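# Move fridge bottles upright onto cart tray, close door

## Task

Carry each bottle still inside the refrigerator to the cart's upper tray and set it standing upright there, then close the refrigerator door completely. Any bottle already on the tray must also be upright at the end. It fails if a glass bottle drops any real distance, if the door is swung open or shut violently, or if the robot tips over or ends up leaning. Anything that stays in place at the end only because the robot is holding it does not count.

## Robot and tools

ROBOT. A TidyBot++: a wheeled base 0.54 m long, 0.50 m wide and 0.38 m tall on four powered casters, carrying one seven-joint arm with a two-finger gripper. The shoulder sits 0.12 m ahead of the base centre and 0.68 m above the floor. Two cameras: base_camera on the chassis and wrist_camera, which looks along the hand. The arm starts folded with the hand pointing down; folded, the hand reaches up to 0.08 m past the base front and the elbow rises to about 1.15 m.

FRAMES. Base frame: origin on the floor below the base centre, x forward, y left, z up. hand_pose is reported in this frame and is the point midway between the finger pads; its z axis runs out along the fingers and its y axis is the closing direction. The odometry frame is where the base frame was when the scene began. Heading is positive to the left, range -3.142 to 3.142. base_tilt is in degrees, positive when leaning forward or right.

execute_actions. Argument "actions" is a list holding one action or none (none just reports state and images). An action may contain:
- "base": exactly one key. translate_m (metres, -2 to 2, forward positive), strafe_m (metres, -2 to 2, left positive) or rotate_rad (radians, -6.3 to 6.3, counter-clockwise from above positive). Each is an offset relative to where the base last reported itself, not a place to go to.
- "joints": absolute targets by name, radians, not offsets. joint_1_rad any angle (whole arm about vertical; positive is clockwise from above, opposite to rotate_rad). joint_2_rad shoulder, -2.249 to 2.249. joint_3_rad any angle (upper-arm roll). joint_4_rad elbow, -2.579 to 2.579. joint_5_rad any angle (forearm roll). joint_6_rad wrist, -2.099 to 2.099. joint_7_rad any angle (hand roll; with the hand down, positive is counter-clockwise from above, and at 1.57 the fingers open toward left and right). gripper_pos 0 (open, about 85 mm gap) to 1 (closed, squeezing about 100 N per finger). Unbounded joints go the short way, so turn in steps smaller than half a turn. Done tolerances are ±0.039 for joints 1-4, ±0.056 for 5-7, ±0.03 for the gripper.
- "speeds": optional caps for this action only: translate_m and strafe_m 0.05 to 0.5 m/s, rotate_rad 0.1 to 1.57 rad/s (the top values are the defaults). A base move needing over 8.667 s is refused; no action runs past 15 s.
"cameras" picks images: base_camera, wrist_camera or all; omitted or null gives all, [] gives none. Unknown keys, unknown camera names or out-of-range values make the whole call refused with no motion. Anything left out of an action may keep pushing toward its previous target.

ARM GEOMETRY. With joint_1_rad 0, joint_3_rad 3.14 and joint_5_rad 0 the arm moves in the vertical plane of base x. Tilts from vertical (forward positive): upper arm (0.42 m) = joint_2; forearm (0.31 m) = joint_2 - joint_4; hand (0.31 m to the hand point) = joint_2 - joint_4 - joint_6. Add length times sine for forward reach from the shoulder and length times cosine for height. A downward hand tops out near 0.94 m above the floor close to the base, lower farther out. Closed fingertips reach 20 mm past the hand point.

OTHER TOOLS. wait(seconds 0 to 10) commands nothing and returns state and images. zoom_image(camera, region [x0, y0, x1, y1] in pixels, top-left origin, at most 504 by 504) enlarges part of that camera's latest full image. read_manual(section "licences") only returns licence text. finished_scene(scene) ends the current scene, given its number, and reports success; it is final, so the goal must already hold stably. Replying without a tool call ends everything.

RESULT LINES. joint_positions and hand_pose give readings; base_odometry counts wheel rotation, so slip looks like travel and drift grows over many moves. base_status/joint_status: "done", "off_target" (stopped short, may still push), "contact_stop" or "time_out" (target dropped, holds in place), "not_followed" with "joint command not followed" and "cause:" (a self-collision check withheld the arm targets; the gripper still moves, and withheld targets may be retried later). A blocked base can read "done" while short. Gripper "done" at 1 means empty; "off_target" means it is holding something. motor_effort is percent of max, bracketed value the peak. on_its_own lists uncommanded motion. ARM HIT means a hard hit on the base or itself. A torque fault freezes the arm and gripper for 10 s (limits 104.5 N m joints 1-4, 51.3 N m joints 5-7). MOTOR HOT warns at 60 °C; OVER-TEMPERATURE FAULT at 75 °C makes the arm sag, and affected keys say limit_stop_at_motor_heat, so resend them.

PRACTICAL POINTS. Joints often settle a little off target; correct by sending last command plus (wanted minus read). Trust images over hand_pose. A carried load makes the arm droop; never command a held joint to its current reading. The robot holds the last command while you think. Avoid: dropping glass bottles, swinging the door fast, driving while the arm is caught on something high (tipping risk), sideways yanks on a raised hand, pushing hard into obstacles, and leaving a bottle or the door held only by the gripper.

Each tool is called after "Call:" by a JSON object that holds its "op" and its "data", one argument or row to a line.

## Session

Call:
{"op": "execute_actions", "data": {
  "actions": []
}}

Scene clock: 0.00 s.
base_odometry: x=+0.000 y=+0.000 heading=+0.000 (m, m, rad; odometry frame)
base_tilt: forward=+0.3 right=+0.3 (deg)
base_status: not commanded
joint_positions: joint_1_rad=-0.021 joint_2_rad=-0.367 joint_3_rad=+3.148 joint_4_rad=-2.537 joint_5_rad=+0.007 joint_6_rad=-0.911 joint_7_rad=+1.590 gripper_pos=+0.000
joint_status: not commanded
motor_effort: joint_1_rad=+0 joint_2_rad=-2 joint_3_rad=+0 joint_4_rad=+18 joint_5_rad=-1 joint_6_rad=+2 joint_7_rad=+1 (%)
hand_pose: x=+0.2467 y=+0.0017 z=+0.5866 quat_wxyz=(+0.002, +0.999, +0.019, +0.030) (m; base frame)
pictures: base_camera, wrist_camera
Images, in order (width x height): base_camera 644x364, wrist_camera 644x476.

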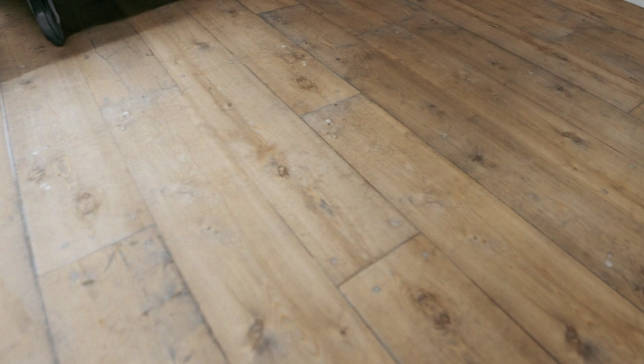

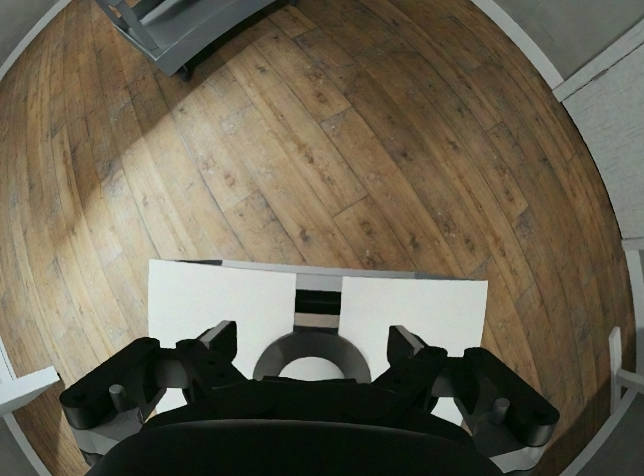

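Call:
{"op": "execute_actions", "data": {
  "actions": [
    {"base":{"rotate_rad":0.62},"joints":{"joint_1_rad":-0.9,"joint_2_rad":-0.7,"joint_4_rad":-2.2,"joint_6_rad":-0.35}}
  ]
}}

Scene clock: 8.27 s.
base_odometry: x=+0.000 y=+0.000 heading=+0.619 (m, m, rad; odometry frame)
base_tilt: forward=+0.3 right=+0.3 (deg)
base_status: done
joint_positions: joint_1_rad=-0.890 joint_2_rad=-0.683 joint_3_rad=+3.148 joint_4_rad=-2.217 joint_5_rad=+0.007 joint_6_rad=-0.395 joint_7_rad=+1.590 gripper_pos=+0.000
joint_status: all done
motor_effort: joint_1_rad=+0(1) joint_2_rad=+1(1) joint_3_rad=+0(1) joint_4_rad=+22(23) joint_5_rad=+0(2) joint_6_rad=+9(10) joint_7_rad=+0(1) (%)
hand_pose: x=+0.3349 y=+0.2629 z=+0.9108 quat_wxyz=(-0.238, +0.739, +0.359, +0.518) (m; base frame)
pictures: base_camera, wrist_camera
Images, in order (width x height): base_camera 644x364, wrist_camera 644x476.

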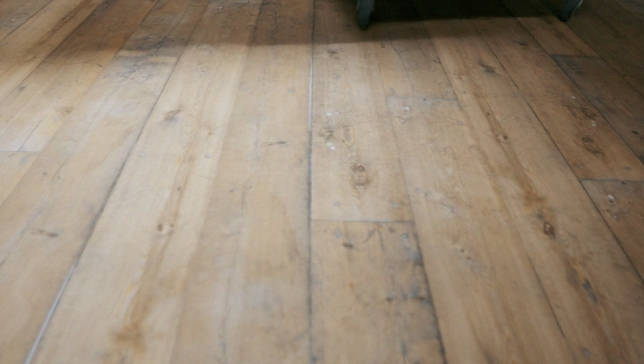

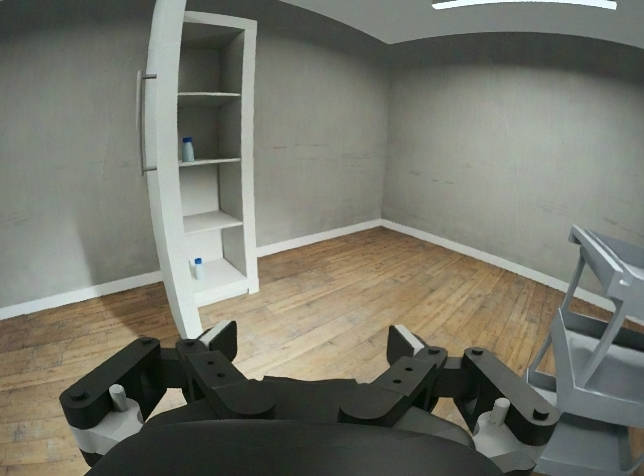

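Call:
{"op": "execute_actions", "data": {
  "actions": [
    {"base":{"rotate_rad":1.585},"joints":{"joint_1_rad":0,"joint_2_rad":-0.45,"joint_4_rad":-2.3,"joint_6_rad":0.05,"joint_7_rad":1.57,"joint_5_rad":0}}
  ],
  "cameras": []
}}

Call:
{"op": "execute_actions", "data": {
  "actions": [
    {"base":{"translate_m":0.2}}
  ],
  "cameras": []
}}

Call:
{"op": "execute_actions", "data": {
  "actions": [
    {"base":{"strafe_m":-0.6}}
  ]
}}

Scene clock: 16.33 s.
base_odometry: x=+0.000 y=+0.000 heading=+2.203 (m, m, rad; odometry frame)
base_tilt: forward=+0.3 right=+0.3 (deg)
base_status: done
joint_positions: joint_1_rad=-0.011 joint_2_rad=-0.469 joint_3_rad=+3.148 joint_4_rad=-2.280 joint_5_rad=+0.007 joint_6_rad=+0.002 joint_7_rad=+1.590 gripper_pos=+0.000
joint_status: all done
motor_effort: joint_1_rad=+0(1) joint_2_rad=-6(6) joint_3_rad=+0(1) joint_4_rad=+22(23) joint_5_rad=+0(2) joint_6_rad=+9(9) joint_7_rad=+1(0) (%)
hand_pose: x=+0.5368 y=+0.0026 z=+0.9093 quat_wxyz=(+0.006, +0.786, +0.011, +0.618) (m; base frame)
pictures: none
No camera images: the call's "cameras" was empty. Leave "cameras" out to get every camera's image.

Scene clock: 17.97 s.
base_odometry: x=-0.118 y=+0.161 heading=+2.204 (m, m, rad; odometry frame)
base_tilt: forward=+0.3 right=+0.3 (deg)
base_status: done
joint_positions: joint_1_rad=-0.011 joint_2_rad=-0.456 joint_3_rad=+3.148 joint_4_rad=-2.283 joint_5_rad=+0.007 joint_6_rad=+0.004 joint_7_rad=+1.590 gripper_pos=+0.000
joint_status: not commanded
motor_effort: joint_1_rad=-1(1) joint_2_rad=-6(8) joint_3_rad=+0(1) joint_4_rad=+22(23) joint_5_rad=-1(1) joint_6_rad=+10(10) joint_7_rad=+0(0) (%)
hand_pose: x=+0.5394 y=+0.0026 z=+0.9025 quat_wxyz=(+0.006, +0.790, +0.011, +0.613) (m; base frame)
pictures: none
No camera images: the call's "cameras" was empty. Leave "cameras" out to get every camera's image.

Scene clock: 20.53 s.
base_odometry: x=+0.365 y=+0.517 heading=+2.205 (m, m, rad; odometry frame)
base_tilt: forward=+0.3 right=+0.4 (deg)
base_status: done
joint_positions: joint_1_rad=-0.010 joint_2_rad=-0.456 joint_3_rad=+3.148 joint_4_rad=-2.283 joint_5_rad=+0.007 joint_6_rad=+0.005 joint_7_rad=+1.590 gripper_pos=+0.000
joint_status: not commanded
motor_effort: joint_1_rad=+0(1) joint_2_rad=-6(7) joint_3_rad=+0(3) joint_4_rad=+22(23) joint_5_rad=+0(2) joint_6_rad=+9(9) joint_7_rad=+1(1) (%)
hand_pose: x=+0.5394 y=+0.0022 z=+0.9023 quat_wxyz=(+0.006, +0.790, +0.011, +0.613) (m; base frame)
pictures: base_camera, wrist_camera
Images, in order (width x height): base_camera 644x364, wrist_camera 644x476.

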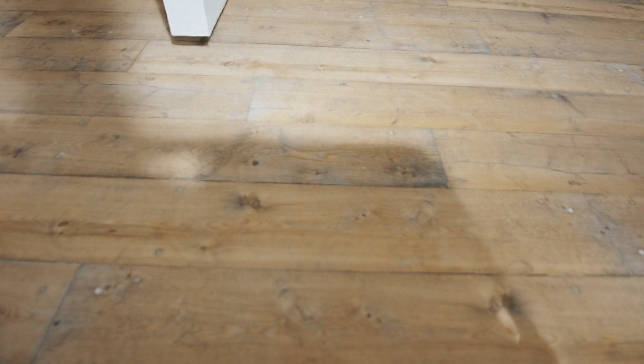

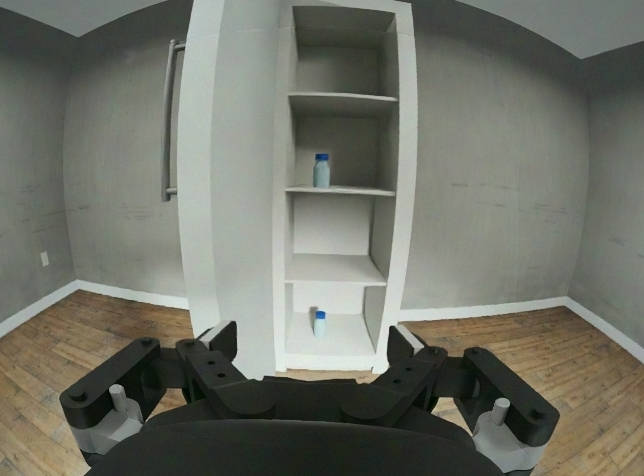

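Call:
{"op": "execute_actions", "data": {
  "actions": [
    {"base":{"strafe_m":-0.06},"joints":{"joint_1_rad":-0.08,"joint_2_rad":0.17,"joint_4_rad":-1.66,"joint_6_rad":0.2}}
  ],
  "cameras": []
}}

Call:
{"op": "execute_actions", "data": {
  "actions": [
    {"base":{"translate_m":0.62}}
  ]
}}

Scene clock: 30.00 s.
base_odometry: x=+0.413 y=+0.553 heading=+2.205 (m, m, rad; odometry frame)
base_tilt: forward=+0.3 right=+0.4 (deg)
base_status: done
joint_positions: joint_1_rad=-0.068 joint_2_rad=+0.163 joint_3_rad=+3.149 joint_4_rad=-1.679 joint_5_rad=+0.007 joint_6_rad=+0.152 joint_7_rad=+1.590 gripper_pos=+0.000
joint_status: all done
motor_effort: joint_1_rad=-1(1) joint_2_rad=-28(30) joint_3_rad=+0(2) joint_4_rad=+22(23) joint_5_rad=-1(1) joint_6_rad=+10(10) joint_7_rad=+0(1) (%)
hand_pose: x=+0.7980 y=+0.0430 z=+0.9755 quat_wxyz=(-0.011, +0.747, +0.033, +0.664) (m; base frame)
pictures: none
No camera images: the call's "cameras" was empty. Leave "cameras" out to get every camera's image.

Scene clock: 32.63 s.
base_odometry: x=+0.046 y=+1.053 heading=+2.204 (m, m, rad; odometry frame)
base_tilt: forward=+0.3 right=+0.3 (deg)
base_status: done
joint_positions: joint_1_rad=-0.069 joint_2_rad=+0.164 joint_3_rad=+3.149 joint_4_rad=-1.675 joint_5_rad=+0.007 joint_6_rad=+0.156 joint_7_rad=+1.590 gripper_pos=+0.000
joint_status: not commanded
motor_effort: joint_1_rad=-1(0) joint_2_rad=-29(31) joint_3_rad=+0(0) joint_4_rad=+22(24) joint_5_rad=+0(1) joint_6_rad=+9(10) joint_7_rad=+1(1) (%)
hand_pose: x=+0.7989 y=+0.0436 z=+0.9781 quat_wxyz=(-0.011, +0.745, +0.033, +0.666) (m; base frame)
pictures: base_camera, wrist_camera
Images, in order (width x height): base_camera 644x364, wrist_camera 644x476.

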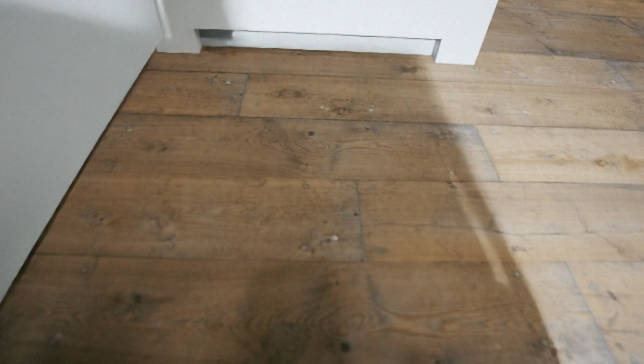

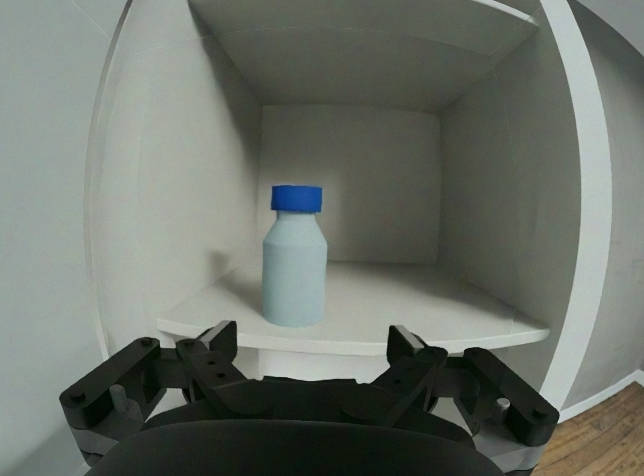

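Call:
{"op": "execute_actions", "data": {
  "actions": [
    {"base":{"strafe_m":0.03},"joints":{"joint_6_rad":0.22}}
  ],
  "cameras": []
}}

Call:
{"op": "execute_actions", "data": {
  "actions": [
    {"base":{"translate_m":0.11},"speeds":{"translate_m":0.1}}
  ]
}}

Scene clock: 39.27 s.
base_odometry: x=+0.037 y=+1.039 heading=+2.195 (m, m, rad; odometry frame)
base_tilt: forward=+0.3 right=+0.3 (deg)
base_status: strafe_m time_out (by the wheels' count: +0.015 of +0.030)
joint_positions: joint_1_rad=-0.079 joint_2_rad=+0.166 joint_3_rad=+3.147 joint_4_rad=-1.674 joint_5_rad=+0.007 joint_6_rad=+0.176 joint_7_rad=+1.590 gripper_pos=+0.000
joint_status: all done
motor_effort: joint_1_rad=-1(10) joint_2_rad=-29(36) joint_3_rad=+0(9) joint_4_rad=+22(24) joint_5_rad=+0(1) joint_6_rad=+10(11) joint_7_rad=+1(0) (%)
hand_pose: x=+0.7994 y=+0.0527 z=+0.9846 quat_wxyz=(-0.016, +0.738, +0.038, +0.673) (m; base frame)
pictures: none
No camera images: the call's "cameras" was empty. Leave "cameras" out to get every camera's image.

not run: a stop came earlier in this reply.

Call:
{"op": "execute_actions", "data": {
  "actions": [
    {"base":{"strafe_m":-0.035},"joints":{"joint_1_rad":-0.14}}
  ]
}}

Call:
{"op": "execute_actions", "data": {
  "actions": [
    {"base":{"translate_m":0.1},"speeds":{"translate_m":0.1}}
  ]
}}

Scene clock: 44.37 s.
base_odometry: x=+0.065 y=+1.060 heading=+2.196 (m, m, rad; odometry frame)
base_tilt: forward=+0.3 right=+0.3 (deg)
base_status: done
joint_positions: joint_1_rad=-0.131 joint_2_rad=+0.166 joint_3_rad=+3.147 joint_4_rad=-1.674 joint_5_rad=+0.007 joint_6_rad=+0.176 joint_7_rad=+1.590 gripper_pos=+0.000
joint_status: all done
motor_effort: joint_1_rad=-1(2) joint_2_rad=-29(31) joint_3_rad=+0(2) joint_4_rad=+22(23) joint_5_rad=-2(1) joint_6_rad=+9(10) joint_7_rad=+1(1) (%)
hand_pose: x=+0.7958 y=+0.0880 z=+0.9848 quat_wxyz=(-0.034, +0.737, +0.057, +0.673) (m; base frame)
pictures: base_camera, wrist_camera
Images, in order (width x height): base_camera 644x364, wrist_camera 644x476.

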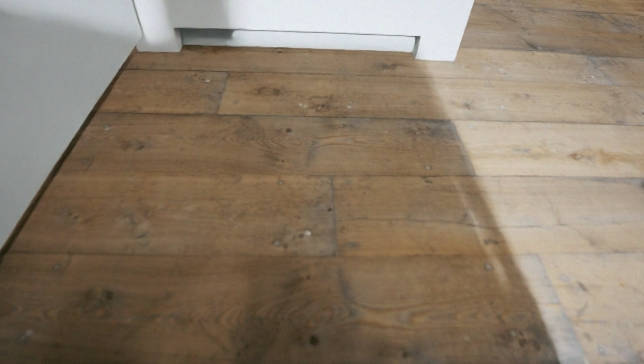

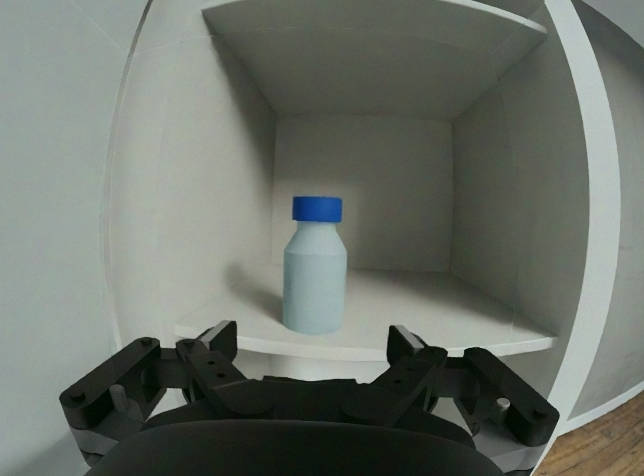

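Scene clock: 45.93 s.
base_odometry: x=+0.007 y=+1.141 heading=+2.195 (m, m, rad; odometry frame)
base_tilt: forward=+0.3 right=+0.3 (deg)
base_status: done
joint_positions: joint_1_rad=-0.133 joint_2_rad=+0.167 joint_3_rad=+3.147 joint_4_rad=-1.673 joint_5_rad=+0.007 joint_6_rad=+0.177 joint_7_rad=+1.590 gripper_pos=+0.000
joint_status: not commanded
motor_effort: joint_1_rad=+0(3) joint_2_rad=-29(32) joint_3_rad=+0(3) joint_4_rad=+22(23) joint_5_rad=-1(1) joint_6_rad=+9(10) joint_7_rad=+1(1) (%)
hand_pose: x=+0.7961 y=+0.0889 z=+0.9843 quat_wxyz=(-0.034, +0.737, +0.058, +0.673) (m; base frame)
pictures: base_camera, wrist_camera
Images, in order (width x height): base_camera 644x364, wrist_camera 644x476.

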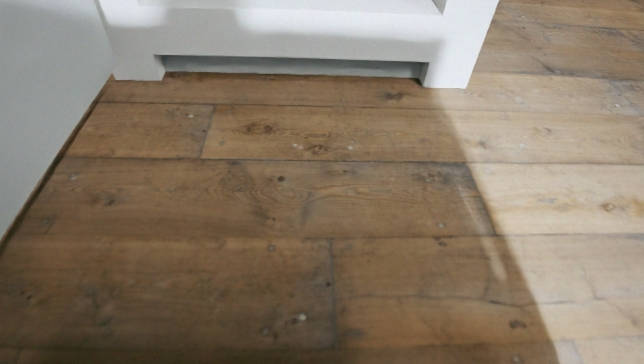

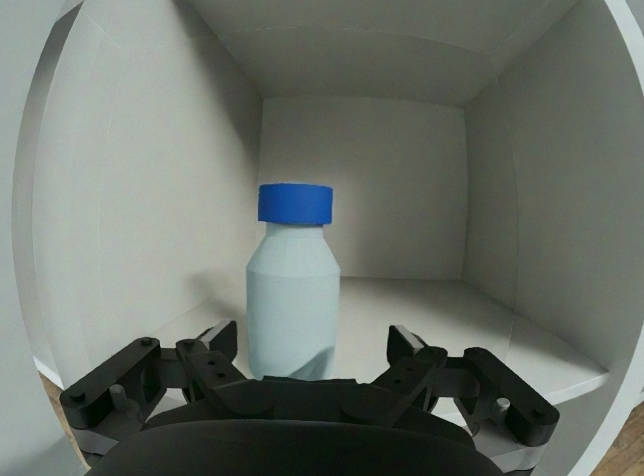

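Call:
{"op": "execute_actions", "data": {
  "actions": [
    {"joints":{"joint_1_rad":-0.18}}
  ],
  "cameras": []
}}

Call:
{"op": "execute_actions", "data": {
  "actions": [
    {"base":{"translate_m":0.05},"speeds":{"translate_m":0.06}}
  ],
  "cameras": ["wrist_camera"]
}}

Scene clock: 50.63 s.
base_odometry: x=+0.007 y=+1.141 heading=+2.195 (m, m, rad; odometry frame)
base_tilt: forward=+0.3 right=+0.3 (deg)
base_status: not commanded
joint_positions: joint_1_rad=-0.175 joint_2_rad=+0.167 joint_3_rad=+3.146 joint_4_rad=-1.673 joint_5_rad=+0.007 joint_6_rad=+0.177 joint_7_rad=+1.590 gripper_pos=+0.000
joint_status: all done
motor_effort: joint_1_rad=+0(2) joint_2_rad=-28(29) joint_3_rad=-1(2) joint_4_rad=+22(22) joint_5_rad=+0(1) joint_6_rad=+10(9) joint_7_rad=+1(1) (%)
hand_pose: x=+0.7916 y=+0.1182 z=+0.9843 quat_wxyz=(-0.049, +0.735, +0.074, +0.672) (m; base frame)
pictures: none
No camera images: the call's "cameras" was empty. Leave "cameras" out to get every camera's image.

Scene clock: 51.97 s.
base_odometry: x=-0.022 y=+1.182 heading=+2.194 (m, m, rad; odometry frame)
base_tilt: forward=+0.3 right=+0.3 (deg)
base_status: done
joint_positions: joint_1_rad=-0.176 joint_2_rad=+0.167 joint_3_rad=+3.146 joint_4_rad=-1.673 joint_5_rad=+0.007 joint_6_rad=+0.177 joint_7_rad=+1.590 gripper_pos=+0.000
joint_status: not commanded
motor_effort: joint_1_rad=+0(2) joint_2_rad=-29(32) joint_3_rad=+0(2) joint_4_rad=+22(23) joint_5_rad=-1(1) joint_6_rad=+9(10) joint_7_rad=+0(1) (%)
hand_pose: x=+0.7917 y=+0.1185 z=+0.9839 quat_wxyz=(-0.049, +0.736, +0.074, +0.672) (m; base frame)
pictures: wrist_camera
Images, in order (width x height): wrist_camera 644x476.

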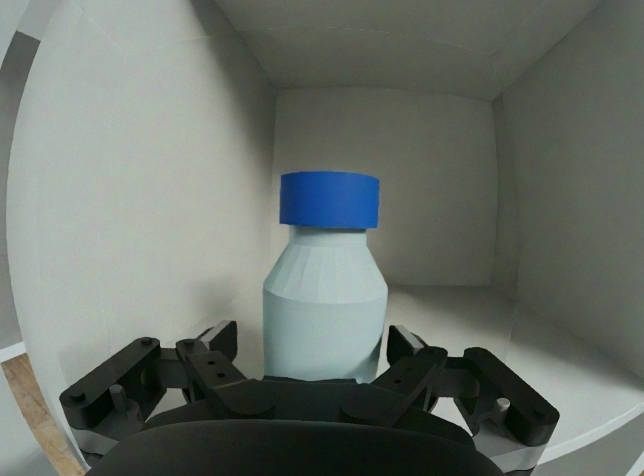

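Call:
{"op": "execute_actions", "data": {
  "actions": [
    {"base":{"translate_m":0.038},"speeds":{"translate_m":0.05}}
  ],
  "cameras": ["wrist_camera"]
}}

Call:
{"op": "execute_actions", "data": {
  "actions": [
    {"joints":{"gripper_pos":1}}
  ],
  "cameras": ["wrist_camera"]
}}

Call:
{"op": "execute_actions", "data": {
  "actions": [
    {"joints":{"joint_2_rad":0.09,"joint_6_rad":0.17}}
  ],
  "cameras": ["wrist_camera"]
}}

Scene clock: 57.13 s.
base_odometry: x=-0.044 y=+1.213 heading=+2.194 (m, m, rad; odometry frame)
base_tilt: forward=+0.3 right=+0.4 (deg)
base_status: done
joint_positions: joint_1_rad=-0.176 joint_2_rad=+0.167 joint_3_rad=+3.146 joint_4_rad=-1.673 joint_5_rad=+0.007 joint_6_rad=+0.177 joint_7_rad=+1.590 gripper_pos=+0.000
joint_status: not commanded
motor_effort: joint_1_rad=+0(2) joint_2_rad=-29(31) joint_3_rad=+0(2) joint_4_rad=+22(23) joint_5_rad=-1(1) joint_6_rad=+9(10) joint_7_rad=+0(1) (%)
hand_pose: x=+0.7917 y=+0.1187 z=+0.9841 quat_wxyz=(-0.049, +0.735, +0.074, +0.672) (m; base frame)
pictures: wrist_camera
Images, in order (width x height): wrist_camera 644x476.

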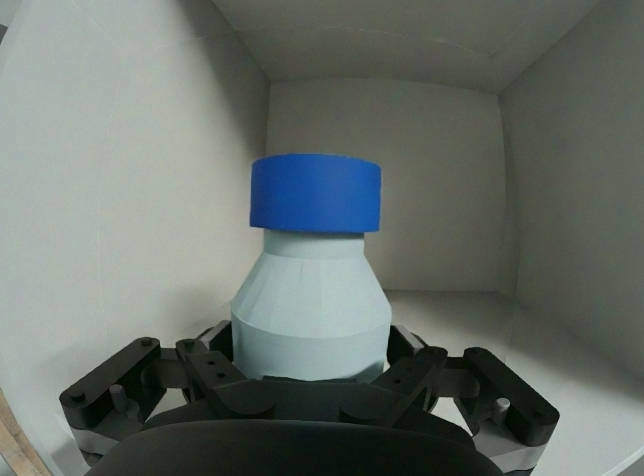

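Scene clock: 58.23 s.
base_odometry: x=-0.044 y=+1.213 heading=+2.194 (m, m, rad; odometry frame)
base_tilt: forward=+0.4 right=+0.4 (deg)
base_status: not commanded
joint_positions: joint_1_rad=-0.176 joint_2_rad=+0.167 joint_3_rad=+3.146 joint_4_rad=-1.673 joint_5_rad=+0.007 joint_6_rad=+0.177 joint_7_rad=+1.590 gripper_pos=+0.227
joint_status: gripper_pos off_target (ended at +0.227, target +1.000)
motor_effort: joint_1_rad=-1(1) joint_2_rad=-28(29) joint_3_rad=+0(1) joint_4_rad=+22(22) joint_5_rad=-1(0) joint_6_rad=+10(9) joint_7_rad=+1(1) (%)
hand_pose: x=+0.7917 y=+0.1187 z=+0.9842 quat_wxyz=(-0.049, +0.735, +0.074, +0.672) (m; base frame)
pictures: wrist_camera
Images, in order (width x height): wrist_camera 644x476.

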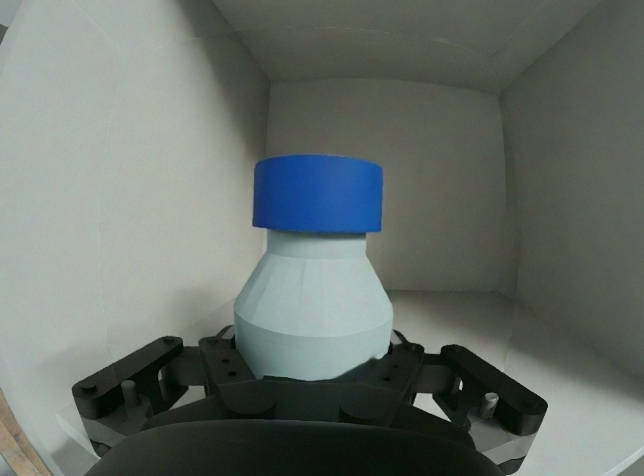

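Scene clock: 59.27 s.
base_odometry: x=-0.044 y=+1.213 heading=+2.194 (m, m, rad; odometry frame)
base_tilt: forward=+0.3 right=+0.3 (deg)
base_status: not commanded
joint_positions: joint_1_rad=-0.176 joint_2_rad=+0.134 joint_3_rad=+3.146 joint_4_rad=-1.679 joint_5_rad=+0.007 joint_6_rad=+0.177 joint_7_rad=+1.590 gripper_pos=+0.227
joint_status: joint_2_rad off_target (ended at +0.134, target +0.090); the others done
motor_effort: joint_1_rad=+0(0) joint_2_rad=-33(34) joint_3_rad=+0(0) joint_4_rad=+27(28) joint_5_rad=+0(0) joint_6_rad=+13(12) joint_7_rad=+0(1) (%)
hand_pose: x=+0.7807 y=+0.1168 z=+1.0033 quat_wxyz=(-0.050, +0.726, +0.073, +0.682) (m; base frame)
pictures: wrist_camera
Images, in order (width x height): wrist_camera 644x476.

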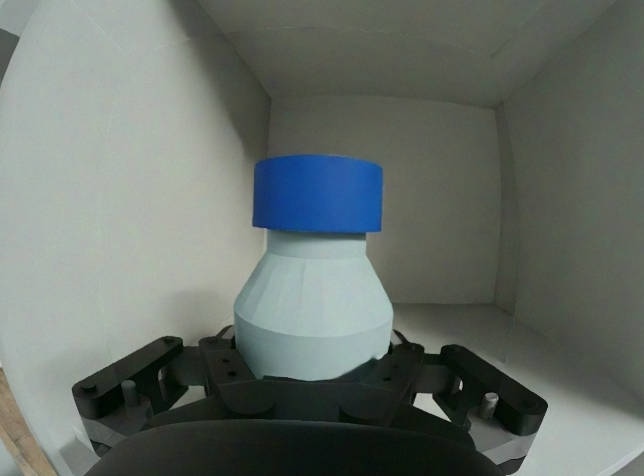

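Call:
{"op": "execute_actions", "data": {
  "actions": [
    {"base":{"translate_m":-0.4},"speeds":{"translate_m":0.3}}
  ],
  "cameras": []
}}

Call:
{"op": "execute_actions", "data": {
  "actions": [
    {"base":{"translate_m":-0.25},"joints":{"joint_1_rad":0.1,"joint_2_rad":-0.5,"joint_4_rad":-1.8,"joint_6_rad":-0.6}}
  ],
  "cameras": []
}}

Call:
{"op": "execute_actions", "data": {
  "actions": [
    {"joints":{"joint_1_rad":1.7}}
  ],
  "cameras": ["wrist_camera"]
}}

Scene clock: 67.77 s.
base_odometry: x=+0.190 y=+0.888 heading=+2.194 (m, m, rad; odometry frame)
base_tilt: forward=+0.3 right=+0.3 (deg)
base_status: done
joint_positions: joint_1_rad=-0.178 joint_2_rad=+0.121 joint_3_rad=+3.146 joint_4_rad=-1.679 joint_5_rad=+0.007 joint_6_rad=+0.177 joint_7_rad=+1.590 gripper_pos=+0.227
joint_status: not commanded
motor_effort: joint_1_rad=+0(4) joint_2_rad=-32(37) joint_3_rad=+0(4) joint_4_rad=+27(28) joint_5_rad=-1(2) joint_6_rad=+14(14) joint_7_rad=+1(0) (%)
hand_pose: x=+0.7764 y=+0.1176 z=+1.0118 quat_wxyz=(-0.051, +0.722, +0.073, +0.687) (m; base frame)
pictures: none
No camera images: the call's "cameras" was empty. Leave "cameras" out to get every camera's image.

Scene clock: 69.70 s.
base_odometry: x=+0.336 y=+0.685 heading=+2.194 (m, m, rad; odometry frame)
base_tilt: forward=+0.2 right=+0.3 (deg)
base_status: done
joint_positions: joint_1_rad=+0.088 joint_2_rad=-0.487 joint_3_rad=+3.146 joint_4_rad=-1.806 joint_5_rad=+0.007 joint_6_rad=-0.582 joint_7_rad=+1.590 gripper_pos=+0.227
joint_status: all done
motor_effort: joint_1_rad=+0(3) joint_2_rad=-8(36) joint_3_rad=+0(3) joint_4_rad=+26(27) joint_5_rad=-1(0) joint_6_rad=+12(14) joint_7_rad=+0(1) (%)
hand_pose: x=+0.5195 y=-0.0377 z=+1.0309 quat_wxyz=(+0.035, +0.813, -0.029, +0.580) (m; base frame)
pictures: none
No camera images: the call's "cameras" was empty. Leave "cameras" out to get every camera's image.

Scene clock: 72.50 s.
base_odometry: x=+0.336 y=+0.685 heading=+2.194 (m, m, rad; odometry frame)
base_tilt: forward=+0.3 right=+0.3 (deg)
base_status: not commanded
joint_positions: joint_1_rad=+1.691 joint_2_rad=-0.487 joint_3_rad=+3.146 joint_4_rad=-1.806 joint_5_rad=+0.007 joint_6_rad=-0.582 joint_7_rad=+1.590 gripper_pos=+0.227
joint_status: all done
motor_effort: joint_1_rad=+0(1) joint_2_rad=-7(8) joint_3_rad=+0(1) joint_4_rad=+26(27) joint_5_rad=-1(1) joint_6_rad=+12(12) joint_7_rad=+0(0) (%)
hand_pose: x=+0.0687 y=-0.3991 z=+1.0309 quat_wxyz=(+0.441, +0.545, -0.604, +0.379) (m; base frame)
pictures: wrist_camera
Images, in order (width x height): wrist_camera 644x476.

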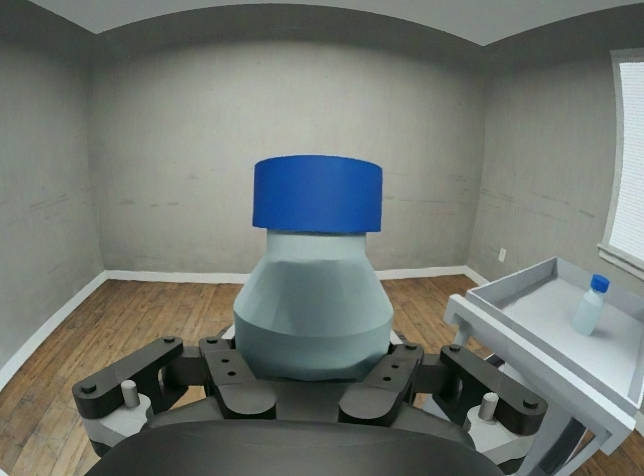

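Call:
{"op": "execute_actions", "data": {
  "actions": [
    {"base":{"strafe_m":0.15},"joints":{"joint_1_rad":1.4}}
  ],
  "cameras": []
}}

Call:
{"op": "execute_actions", "data": {
  "actions": [
    {"base":{"translate_m":-0.4},"speeds":{"translate_m":0.25}}
  ],
  "cameras": ["wrist_camera"]
}}

Scene clock: 82.57 s.
base_odometry: x=+0.214 y=+0.598 heading=+2.194 (m, m, rad; odometry frame)
base_tilt: forward=+0.4 right=+0.3 (deg)
base_status: done
joint_positions: joint_1_rad=+1.409 joint_2_rad=-0.490 joint_3_rad=+3.146 joint_4_rad=-1.807 joint_5_rad=+0.007 joint_6_rad=-0.582 joint_7_rad=+1.590 gripper_pos=+0.227
joint_status: all done
motor_effort: joint_1_rad=+0(1) joint_2_rad=-7(12) joint_3_rad=+0(1) joint_4_rad=+26(27) joint_5_rad=+0(1) joint_6_rad=+12(13) joint_7_rad=+0(1) (%)
hand_pose: x=+0.1814 y=-0.3960 z=+1.0318 quat_wxyz=(+0.384, +0.624, -0.521, +0.438) (m; base frame)
pictures: none
No camera images: the call's "cameras" was empty. Leave "cameras" out to get every camera's image.

Scene clock: 85.03 s.
base_odometry: x=+0.447 y=+0.273 heading=+2.194 (m, m, rad; odometry frame)
base_tilt: forward=+0.3 right=+0.3 (deg)
base_status: done
joint_positions: joint_1_rad=+1.408 joint_2_rad=-0.490 joint_3_rad=+3.147 joint_4_rad=-1.807 joint_5_rad=+0.007 joint_6_rad=-0.582 joint_7_rad=+1.590 gripper_pos=+0.227
joint_status: not commanded
motor_effort: joint_1_rad=-1(1) joint_2_rad=-8(9) joint_3_rad=+0(4) joint_4_rad=+26(27) joint_5_rad=+0(0) joint_6_rad=+13(12) joint_7_rad=+1(1) (%)
hand_pose: x=+0.1814 y=-0.3960 z=+1.0315 quat_wxyz=(+0.384, +0.624, -0.521, +0.438) (m; base frame)
pictures: wrist_camera
Images, in order (width x height): wrist_camera 644x476.

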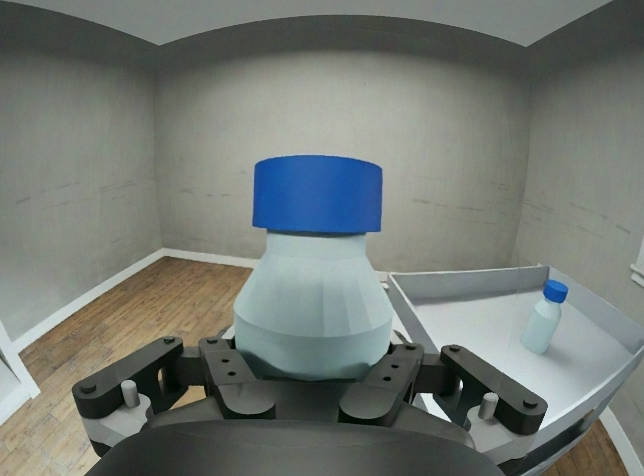

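Call:
{"op": "execute_actions", "data": {
  "actions": [
    {"joints":{"joint_1_rad":1.86,"joint_2_rad":0.0,"joint_4_rad":-1.55,"joint_6_rad":-0.1}}
  ],
  "cameras": ["wrist_camera"]
}}

Call:
{"op": "execute_actions", "data": {
  "actions": [
    {"joints":{"joint_2_rad":0.1,"joint_4_rad":-1.68,"joint_6_rad":0.08}}
  ],
  "cameras": ["wrist_camera"]
}}

Scene clock: 95.50 s.
base_odometry: x=+0.447 y=+0.273 heading=+2.194 (m, m, rad; odometry frame)
base_tilt: forward=+0.3 right=+0.4 (deg)
base_status: not commanded
joint_positions: joint_1_rad=+1.854 joint_2_rad=+0.024 joint_3_rad=+3.147 joint_4_rad=-1.595 joint_5_rad=+0.007 joint_6_rad=-0.173 joint_7_rad=+1.590 gripper_pos=+0.227
joint_status: joint_4_rad off_target (ended at -1.595, target -1.550); joint_6_rad off_target (ended at -0.173, target -0.100); the others done
motor_effort: joint_1_rad=+0(1) joint_2_rad=-29(30) joint_3_rad=+0(2) joint_4_rad=+27(29) joint_5_rad=-1(1) joint_6_rad=+13(13) joint_7_rad=+1(0) (%)
hand_pose: x=-0.0591 y=-0.6023 z=+1.0188 quat_wxyz=(+0.506, +0.475, -0.620, +0.366) (m; base frame)
pictures: wrist_camera
Images, in order (width x height): wrist_camera 644x476.

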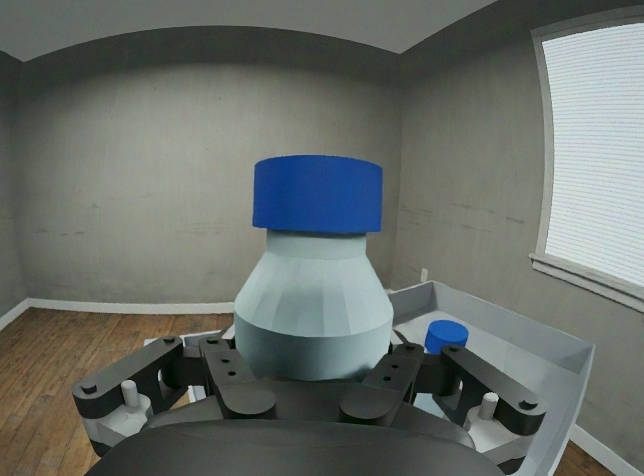

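Scene clock: 96.63 s.
base_odometry: x=+0.447 y=+0.273 heading=+2.194 (m, m, rad; odometry frame)
base_tilt: forward=+0.3 right=+0.3 (deg)
base_status: not commanded
joint_positions: joint_1_rad=+1.854 joint_2_rad=+0.127 joint_3_rad=+3.147 joint_4_rad=-1.696 joint_5_rad=+0.007 joint_6_rad=+0.007 joint_7_rad=+1.590 gripper_pos=+0.227
joint_status: joint_6_rad off_target (ended at +0.007, target +0.080); the others done
motor_effort: joint_1_rad=-1(0) joint_2_rad=-32(36) joint_3_rad=+0(0) joint_4_rad=+27(29) joint_5_rad=-1(0) joint_6_rad=+13(14) joint_7_rad=+1(1) (%)
hand_pose: x=-0.0676 y=-0.6329 z=+0.9450 quat_wxyz=(+0.498, +0.480, -0.625, +0.361) (m; base frame)
pictures: wrist_camera
Images, in order (width x height): wrist_camera 644x476.

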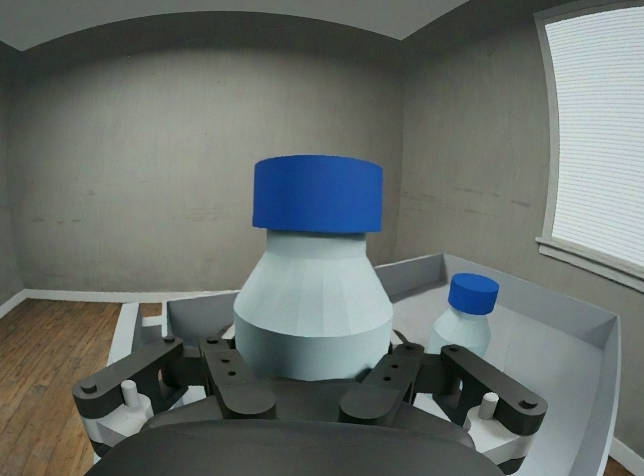

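Call:
{"op": "execute_actions", "data": {
  "actions": [
    {"joints":{"joint_2_rad":0.14,"joint_4_rad":-1.81,"joint_6_rad":0.27}}
  ],
  "cameras": []
}}

Call:
{"op": "execute_actions", "data": {
  "actions": [
    {"joints":{"joint_2_rad":0.18,"joint_4_rad":-1.85,"joint_6_rad":0.33}}
  ],
  "cameras": ["wrist_camera"]
}}

Call:
{"op": "execute_actions", "data": {
  "actions": [
    {"joints":{"joint_2_rad":0.2,"joint_4_rad":-1.87,"joint_6_rad":0.33}}
  ],
  "cameras": ["wrist_camera"]
}}

Scene clock: 104.90 s.
base_odometry: x=+0.447 y=+0.273 heading=+2.194 (m, m, rad; odometry frame)
base_tilt: forward=+0.3 right=+0.4 (deg)
base_status: not commanded
joint_positions: joint_1_rad=+1.854 joint_2_rad=+0.155 joint_3_rad=+3.147 joint_4_rad=-1.821 joint_5_rad=+0.007 joint_6_rad=+0.196 joint_7_rad=+1.590 gripper_pos=+0.227
joint_status: joint_6_rad off_target (ended at +0.196, target +0.270); the others done
motor_effort: joint_1_rad=+0(0) joint_2_rad=-32(35) joint_3_rad=+0(0) joint_4_rad=+26(27) joint_5_rad=+0(1) joint_6_rad=+13(13) joint_7_rad=+0(1) (%)
hand_pose: x=-0.0668 y=-0.6317 z=+0.9087 quat_wxyz=(+0.509, +0.473, -0.616, +0.370) (m; base frame)
pictures: none
No camera images: the call's "cameras" was empty. Leave "cameras" out to get every camera's image.

Scene clock: 105.77 s.
base_odometry: x=+0.447 y=+0.273 heading=+2.194 (m, m, rad; odometry frame)
base_tilt: forward=+0.3 right=+0.3 (deg)
base_status: not commanded
joint_positions: joint_1_rad=+1.854 joint_2_rad=+0.196 joint_3_rad=+3.147 joint_4_rad=-1.858 joint_5_rad=+0.007 joint_6_rad=+0.261 joint_7_rad=+1.590 gripper_pos=+0.227
joint_status: joint_6_rad off_target (ended at +0.261, target +0.330); the others done
motor_effort: joint_1_rad=+0(0) joint_2_rad=-33(35) joint_3_rad=+0(0) joint_4_rad=+25(26) joint_5_rad=+0(1) joint_6_rad=+13(14) joint_7_rad=+1(1) (%)
hand_pose: x=-0.0681 y=-0.6370 z=+0.8796 quat_wxyz=(+0.505, +0.476, -0.620, +0.367) (m; base frame)
pictures: wrist_camera
Images, in order (width x height): wrist_camera 644x476.

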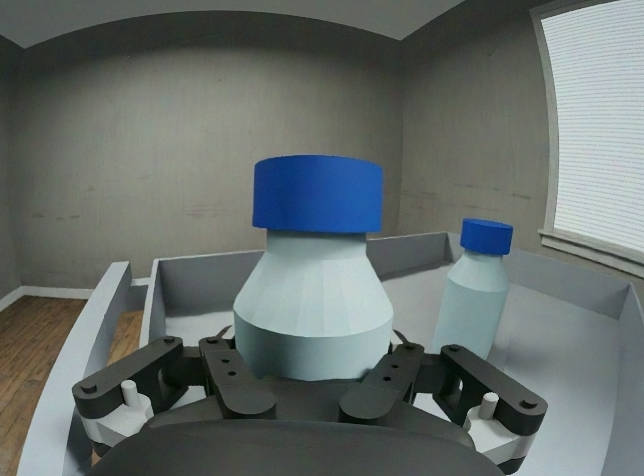

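Scene clock: 106.47 s.
base_odometry: x=+0.447 y=+0.273 heading=+2.194 (m, m, rad; odometry frame)
base_tilt: forward=+0.3 right=+0.4 (deg)
base_status: not commanded
joint_positions: joint_1_rad=+1.854 joint_2_rad=+0.209 joint_3_rad=+3.147 joint_4_rad=-1.876 joint_5_rad=+0.007 joint_6_rad=+0.263 joint_7_rad=+1.590 gripper_pos=+0.227
joint_status: joint_6_rad off_target (ended at +0.263, target +0.330); the others done
motor_effort: joint_1_rad=+0(1) joint_2_rad=-32(35) joint_3_rad=-1(2) joint_4_rad=+24(26) joint_5_rad=-1(1) joint_6_rad=+12(14) joint_7_rad=+1(1) (%)
hand_pose: x=-0.0678 y=-0.6356 z=+0.8613 quat_wxyz=(+0.496, +0.481, -0.627, +0.360) (m; base frame)
pictures: wrist_camera
Images, in order (width x height): wrist_camera 644x476.

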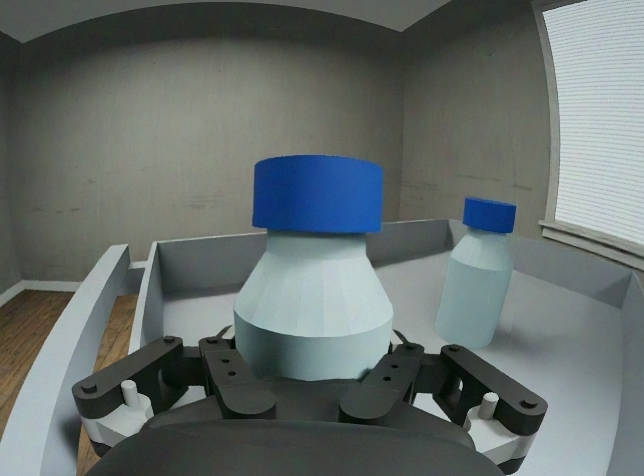

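Call:
{"op": "execute_actions", "data": {
  "actions": [
    {"joints":{"joint_1_rad":1.9,"joint_2_rad":0.19,"joint_4_rad":-1.87,"joint_6_rad":0.28}}
  ],
  "cameras": []
}}

Call:
{"op": "execute_actions", "data": {
  "actions": [
    {"joints":{"joint_2_rad":0.22,"joint_4_rad":-1.88,"joint_6_rad":0.27}}
  ],
  "cameras": ["wrist_camera"]
}}

Scene clock: 113.73 s.
base_odometry: x=+0.447 y=+0.273 heading=+2.194 (m, m, rad; odometry frame)
base_tilt: forward=+0.3 right=+0.3 (deg)
base_status: not commanded
joint_positions: joint_1_rad=+1.895 joint_2_rad=+0.209 joint_3_rad=+3.150 joint_4_rad=-1.876 joint_5_rad=+0.007 joint_6_rad=+0.263 joint_7_rad=+1.590 gripper_pos=+0.227
joint_status: all done
motor_effort: joint_1_rad=+0(1) joint_2_rad=-33(34) joint_3_rad=+0(2) joint_4_rad=+24(24) joint_5_rad=-1(1) joint_6_rad=+12(13) joint_7_rad=+1(0) (%)
hand_pose: x=-0.0947 y=-0.6271 z=+0.8613 quat_wxyz=(+0.504, +0.468, -0.637, +0.349) (m; base frame)
pictures: none
No camera images: the call's "cameras" was empty. Leave "cameras" out to get every camera's image.

Scene clock: 114.37 s.
base_odometry: x=+0.447 y=+0.273 heading=+2.194 (m, m, rad; odometry frame)
base_tilt: forward=+0.3 right=+0.3 (deg)
base_status: not commanded
joint_positions: joint_1_rad=+1.895 joint_2_rad=+0.222 joint_3_rad=+3.150 joint_4_rad=-1.880 joint_5_rad=+0.007 joint_6_rad=+0.263 joint_7_rad=+1.590 gripper_pos=+0.227
joint_status: all done
motor_effort: joint_1_rad=+0(1) joint_2_rad=-27(33) joint_3_rad=+0(0) joint_4_rad=+19(25) joint_5_rad=-1(1) joint_6_rad=+9(13) joint_7_rad=+0(0) (%)
hand_pose: x=-0.0951 y=-0.6285 z=+0.8505 quat_wxyz=(+0.498, +0.471, -0.641, +0.346) (m; base frame)
pictures: wrist_camera
Images, in order (width x height): wrist_camera 644x476.

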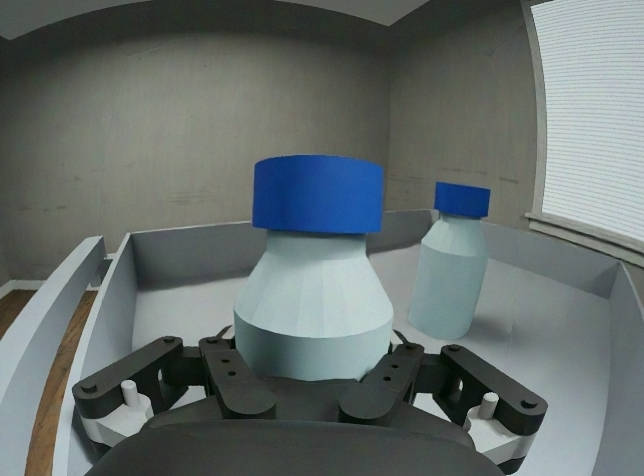

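Touched down.

Call:
{"op": "execute_actions", "data": {
  "actions": [
    {"joints":{"gripper_pos":0}}
  ],
  "cameras": ["wrist_camera"]
}}

Call:
{"op": "execute_actions", "data": {
  "actions": [
    {"joints":{"joint_2_rad":0.05,"joint_4_rad":-1.98,"joint_6_rad":0.27}}
  ],
  "cameras": ["wrist_camera"]
}}

Call:
{"op": "execute_actions", "data": {
  "actions": [
    {"joints":{"joint_2_rad":-0.6,"joint_4_rad":-2.25,"joint_6_rad":-0.15}}
  ],
  "cameras": ["wrist_camera"]
}}

Call:
{"op": "execute_actions", "data": {
  "actions": [
    {"base":{"translate_m":0.4},"joints":{"joint_1_rad":0}}
  ],
  "cameras": []
}}

Call:
{"op": "execute_actions", "data": {
  "actions": [
    {"base":{"strafe_m":-0.17},"joints":{"joint_2_rad":0.3,"joint_4_rad":-2.4,"joint_6_rad":0.7}}
  ]
}}

Scene clock: 122.00 s.
base_odometry: x=+0.447 y=+0.273 heading=+2.194 (m, m, rad; odometry frame)
base_tilt: forward=+0.3 right=+0.4 (deg)
base_status: not commanded
joint_positions: joint_1_rad=+1.895 joint_2_rad=+0.222 joint_3_rad=+3.150 joint_4_rad=-1.880 joint_5_rad=+0.007 joint_6_rad=+0.263 joint_7_rad=+1.590 gripper_pos=+0.000
joint_status: all done
motor_effort: joint_1_rad=+0(1) joint_2_rad=-29(31) joint_3_rad=+0(1) joint_4_rad=+21(22) joint_5_rad=-1(0) joint_6_rad=+9(10) joint_7_rad=+1(1) (%)
hand_pose: x=-0.0951 y=-0.6284 z=+0.8506 quat_wxyz=(+0.498, +0.471, -0.641, +0.346) (m; base frame)
pictures: wrist_camera
Images, in order (width x height): wrist_camera 644x476.

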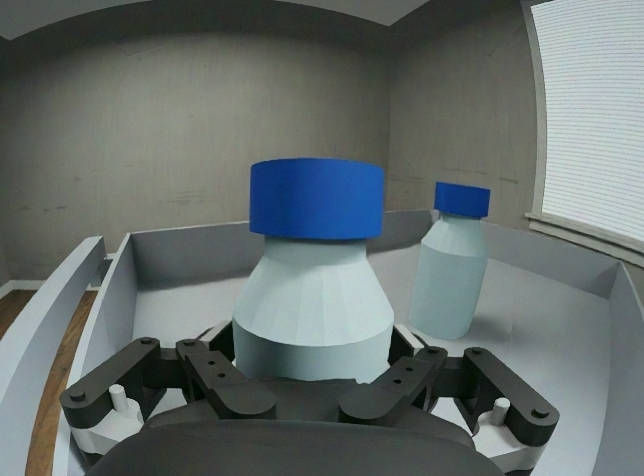

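Scene clock: 123.37 s.
base_odometry: x=+0.447 y=+0.273 heading=+2.194 (m, m, rad; odometry frame)
base_tilt: forward=+0.3 right=+0.4 (deg)
base_status: not commanded
joint_positions: joint_1_rad=+1.895 joint_2_rad=+0.053 joint_3_rad=+3.150 joint_4_rad=-1.961 joint_5_rad=+0.007 joint_6_rad=+0.263 joint_7_rad=+1.590 gripper_pos=+0.000
joint_status: all done
motor_effort: joint_1_rad=-1(0) joint_2_rad=-24(30) joint_3_rad=+0(1) joint_4_rad=+21(22) joint_5_rad=+0(1) joint_6_rad=+9(10) joint_7_rad=+0(1) (%)
hand_pose: x=-0.0787 y=-0.5798 z=+0.9114 quat_wxyz=(+0.526, +0.455, -0.619, +0.366) (m; base frame)
pictures: wrist_camera
Images, in order (width x height): wrist_camera 644x476.

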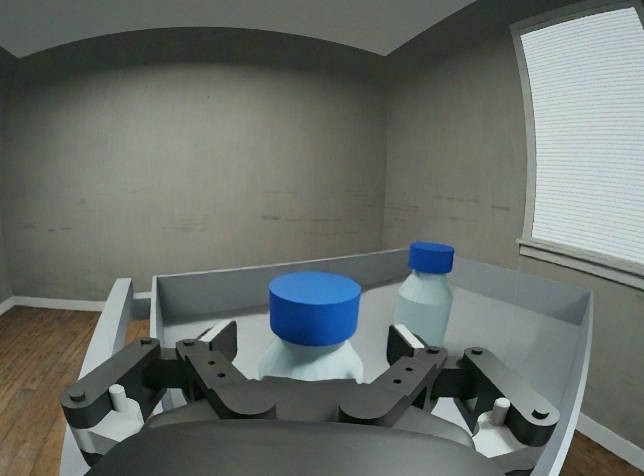

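Scene clock: 125.27 s.
base_odometry: x=+0.447 y=+0.273 heading=+2.194 (m, m, rad; odometry frame)
base_tilt: forward=+0.3 right=+0.3 (deg)
base_status: not commanded
joint_positions: joint_1_rad=+1.895 joint_2_rad=-0.588 joint_3_rad=+3.150 joint_4_rad=-2.232 joint_5_rad=+0.007 joint_6_rad=-0.104 joint_7_rad=+1.590 gripper_pos=+0.000
joint_status: all done
motor_effort: joint_1_rad=+0(0) joint_2_rad=-2(24) joint_3_rad=+0(0) joint_4_rad=+23(23) joint_5_rad=-1(1) joint_6_rad=+9(10) joint_7_rad=+1(0) (%)
hand_pose: x=-0.0066 y=-0.3656 z=+0.9541 quat_wxyz=(+0.526, +0.452, -0.619, +0.367) (m; base frame)
pictures: wrist_camera
Images, in order (width x height): wrist_camera 644x476.

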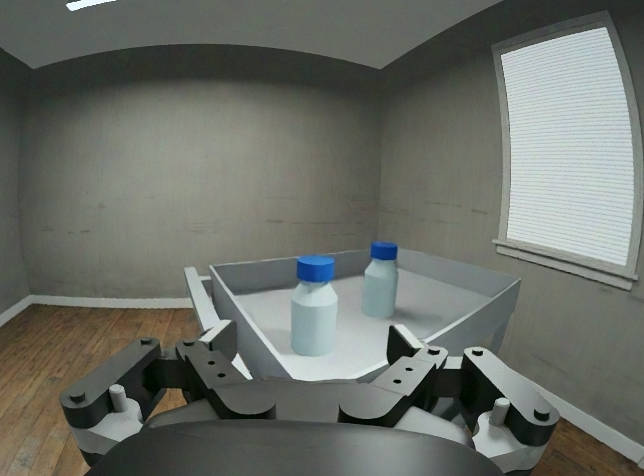

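Scene clock: 128.30 s.
base_odometry: x=+0.213 y=+0.597 heading=+2.194 (m, m, rad; odometry frame)
base_tilt: forward=+0.3 right=+0.3 (deg)
base_status: done
joint_positions: joint_1_rad=+0.010 joint_2_rad=-0.590 joint_3_rad=+3.150 joint_4_rad=-2.235 joint_5_rad=+0.007 joint_6_rad=-0.106 joint_7_rad=+1.590 gripper_pos=+0.000
joint_status: all done
motor_effort: joint_1_rad=+0(1) joint_2_rad=-2(6) joint_3_rad=+0(2) joint_4_rad=+23(23) joint_5_rad=-1(0) joint_6_rad=+9(10) joint_7_rad=+1(1) (%)
hand_pose: x=+0.5047 y=-0.0067 z=+0.9525 quat_wxyz=(+0.012, +0.768, +0.002, +0.640) (m; base frame)
pictures: none
No camera images: the call's "cameras" was empty. Leave "cameras" out to get every camera's image.

Scene clock: 130.47 s.
base_odometry: x=+0.351 y=+0.697 heading=+2.195 (m, m, rad; odometry frame)
base_tilt: forward=+0.3 right=+0.3 (deg)
base_status: done
joint_positions: joint_1_rad=+0.009 joint_2_rad=+0.288 joint_3_rad=+3.151 joint_4_rad=-2.380 joint_5_rad=+0.007 joint_6_rad=+0.652 joint_7_rad=+1.590 gripper_pos=+0.000
joint_status: all done
motor_effort: joint_1_rad=+0(2) joint_2_rad=-24(25) joint_3_rad=+0(3) joint_4_rad=+13(23) joint_5_rad=+0(1) joint_6_rad=+8(10) joint_7_rad=+1(1) (%)
hand_pose: x=+0.6632 y=-0.0068 z=+0.6716 quat_wxyz=(+0.011, +0.846, +0.005, +0.534) (m; base frame)
pictures: base_camera, wrist_camera
Images, in order (width x height): base_camera 644x364, wrist_camera 644x476.

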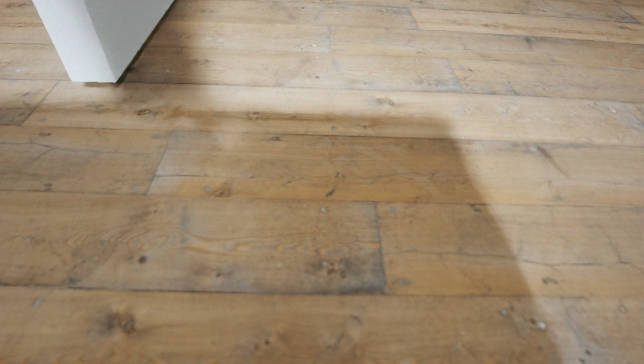

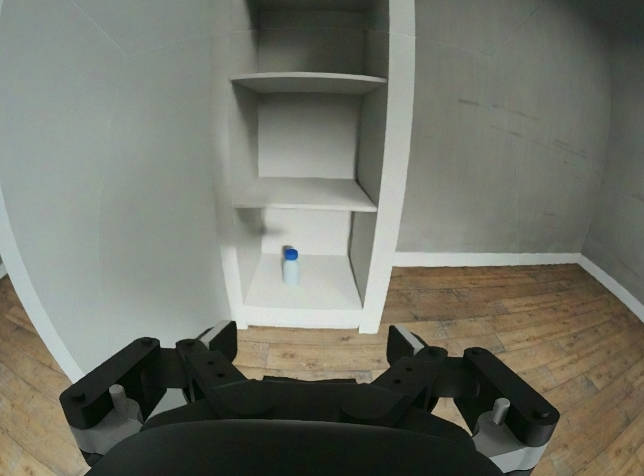

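Call:
{"op": "execute_actions", "data": {
  "actions": [
    {"base":{"strafe_m":0.11},"joints":{"joint_1_rad":-0.01,"joint_2_rad":1.5,"joint_4_rad":-1.0,"joint_6_rad":0.9}}
  ],
  "cameras": []
}}

Call:
{"op": "execute_actions", "data": {
  "actions": [
    {"joints":{"joint_2_rad":1.97,"joint_4_rad":-0.64,"joint_6_rad":1.0}}
  ]
}}

Scene clock: 148.80 s.
base_odometry: x=+0.262 y=+0.633 heading=+2.194 (m, m, rad; odometry frame)
base_tilt: forward=+0.3 right=+0.3 (deg)
base_status: done
joint_positions: joint_1_rad=-0.003 joint_2_rad=+1.488 joint_3_rad=+3.150 joint_4_rad=-1.020 joint_5_rad=+0.007 joint_6_rad=+0.852 joint_7_rad=+1.590 gripper_pos=+0.000
joint_status: all done
motor_effort: joint_1_rad=+0(1) joint_2_rad=-54(56) joint_3_rad=-1(2) joint_4_rad=+16(17) joint_5_rad=-1(1) joint_6_rad=+10(10) joint_7_rad=+1(1) (%)
hand_pose: x=+1.0346 y=+0.0029 z=+0.4365 quat_wxyz=(+0.008, +0.737, +0.014, +0.676) (m; base frame)
pictures: none
No camera images: the call's "cameras" was empty. Leave "cameras" out to get every camera's image.

Scene clock: 150.80 s.
base_odometry: x=+0.262 y=+0.633 heading=+2.194 (m, m, rad; odometry frame)
base_tilt: forward=+0.3 right=+0.3 (deg)
base_status: not commanded
joint_positions: joint_1_rad=-0.003 joint_2_rad=+1.974 joint_3_rad=+3.150 joint_4_rad=-0.656 joint_5_rad=+0.007 joint_6_rad=+0.954 joint_7_rad=+1.590 gripper_pos=+0.000
joint_status: all done
motor_effort: joint_1_rad=+0(1) joint_2_rad=-50(54) joint_3_rad=-1(1) joint_4_rad=+14(17) joint_5_rad=+0(1) joint_6_rad=+9(9) joint_7_rad=+1(1) (%)
hand_pose: x=+0.9696 y=+0.0047 z=+0.2100 quat_wxyz=(+0.006, +0.743, +0.015, +0.669) (m; base frame)
pictures: base_camera, wrist_camera
Images, in order (width x height): base_camera 644x364, wrist_camera 644x476.

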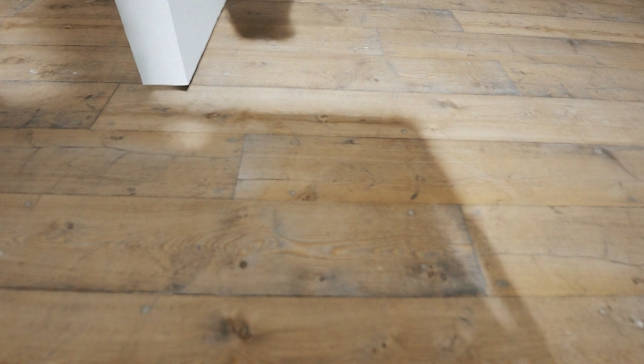

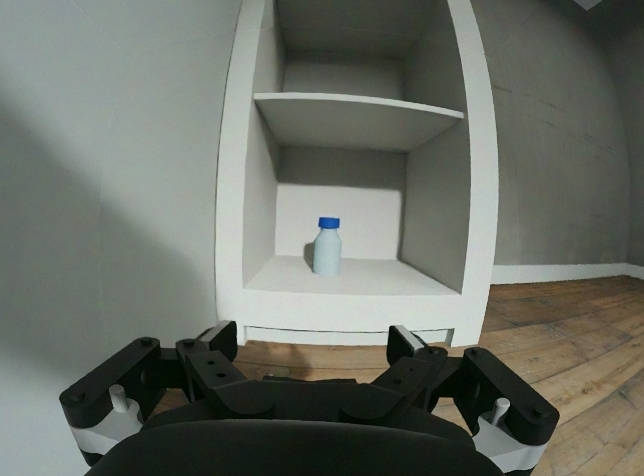

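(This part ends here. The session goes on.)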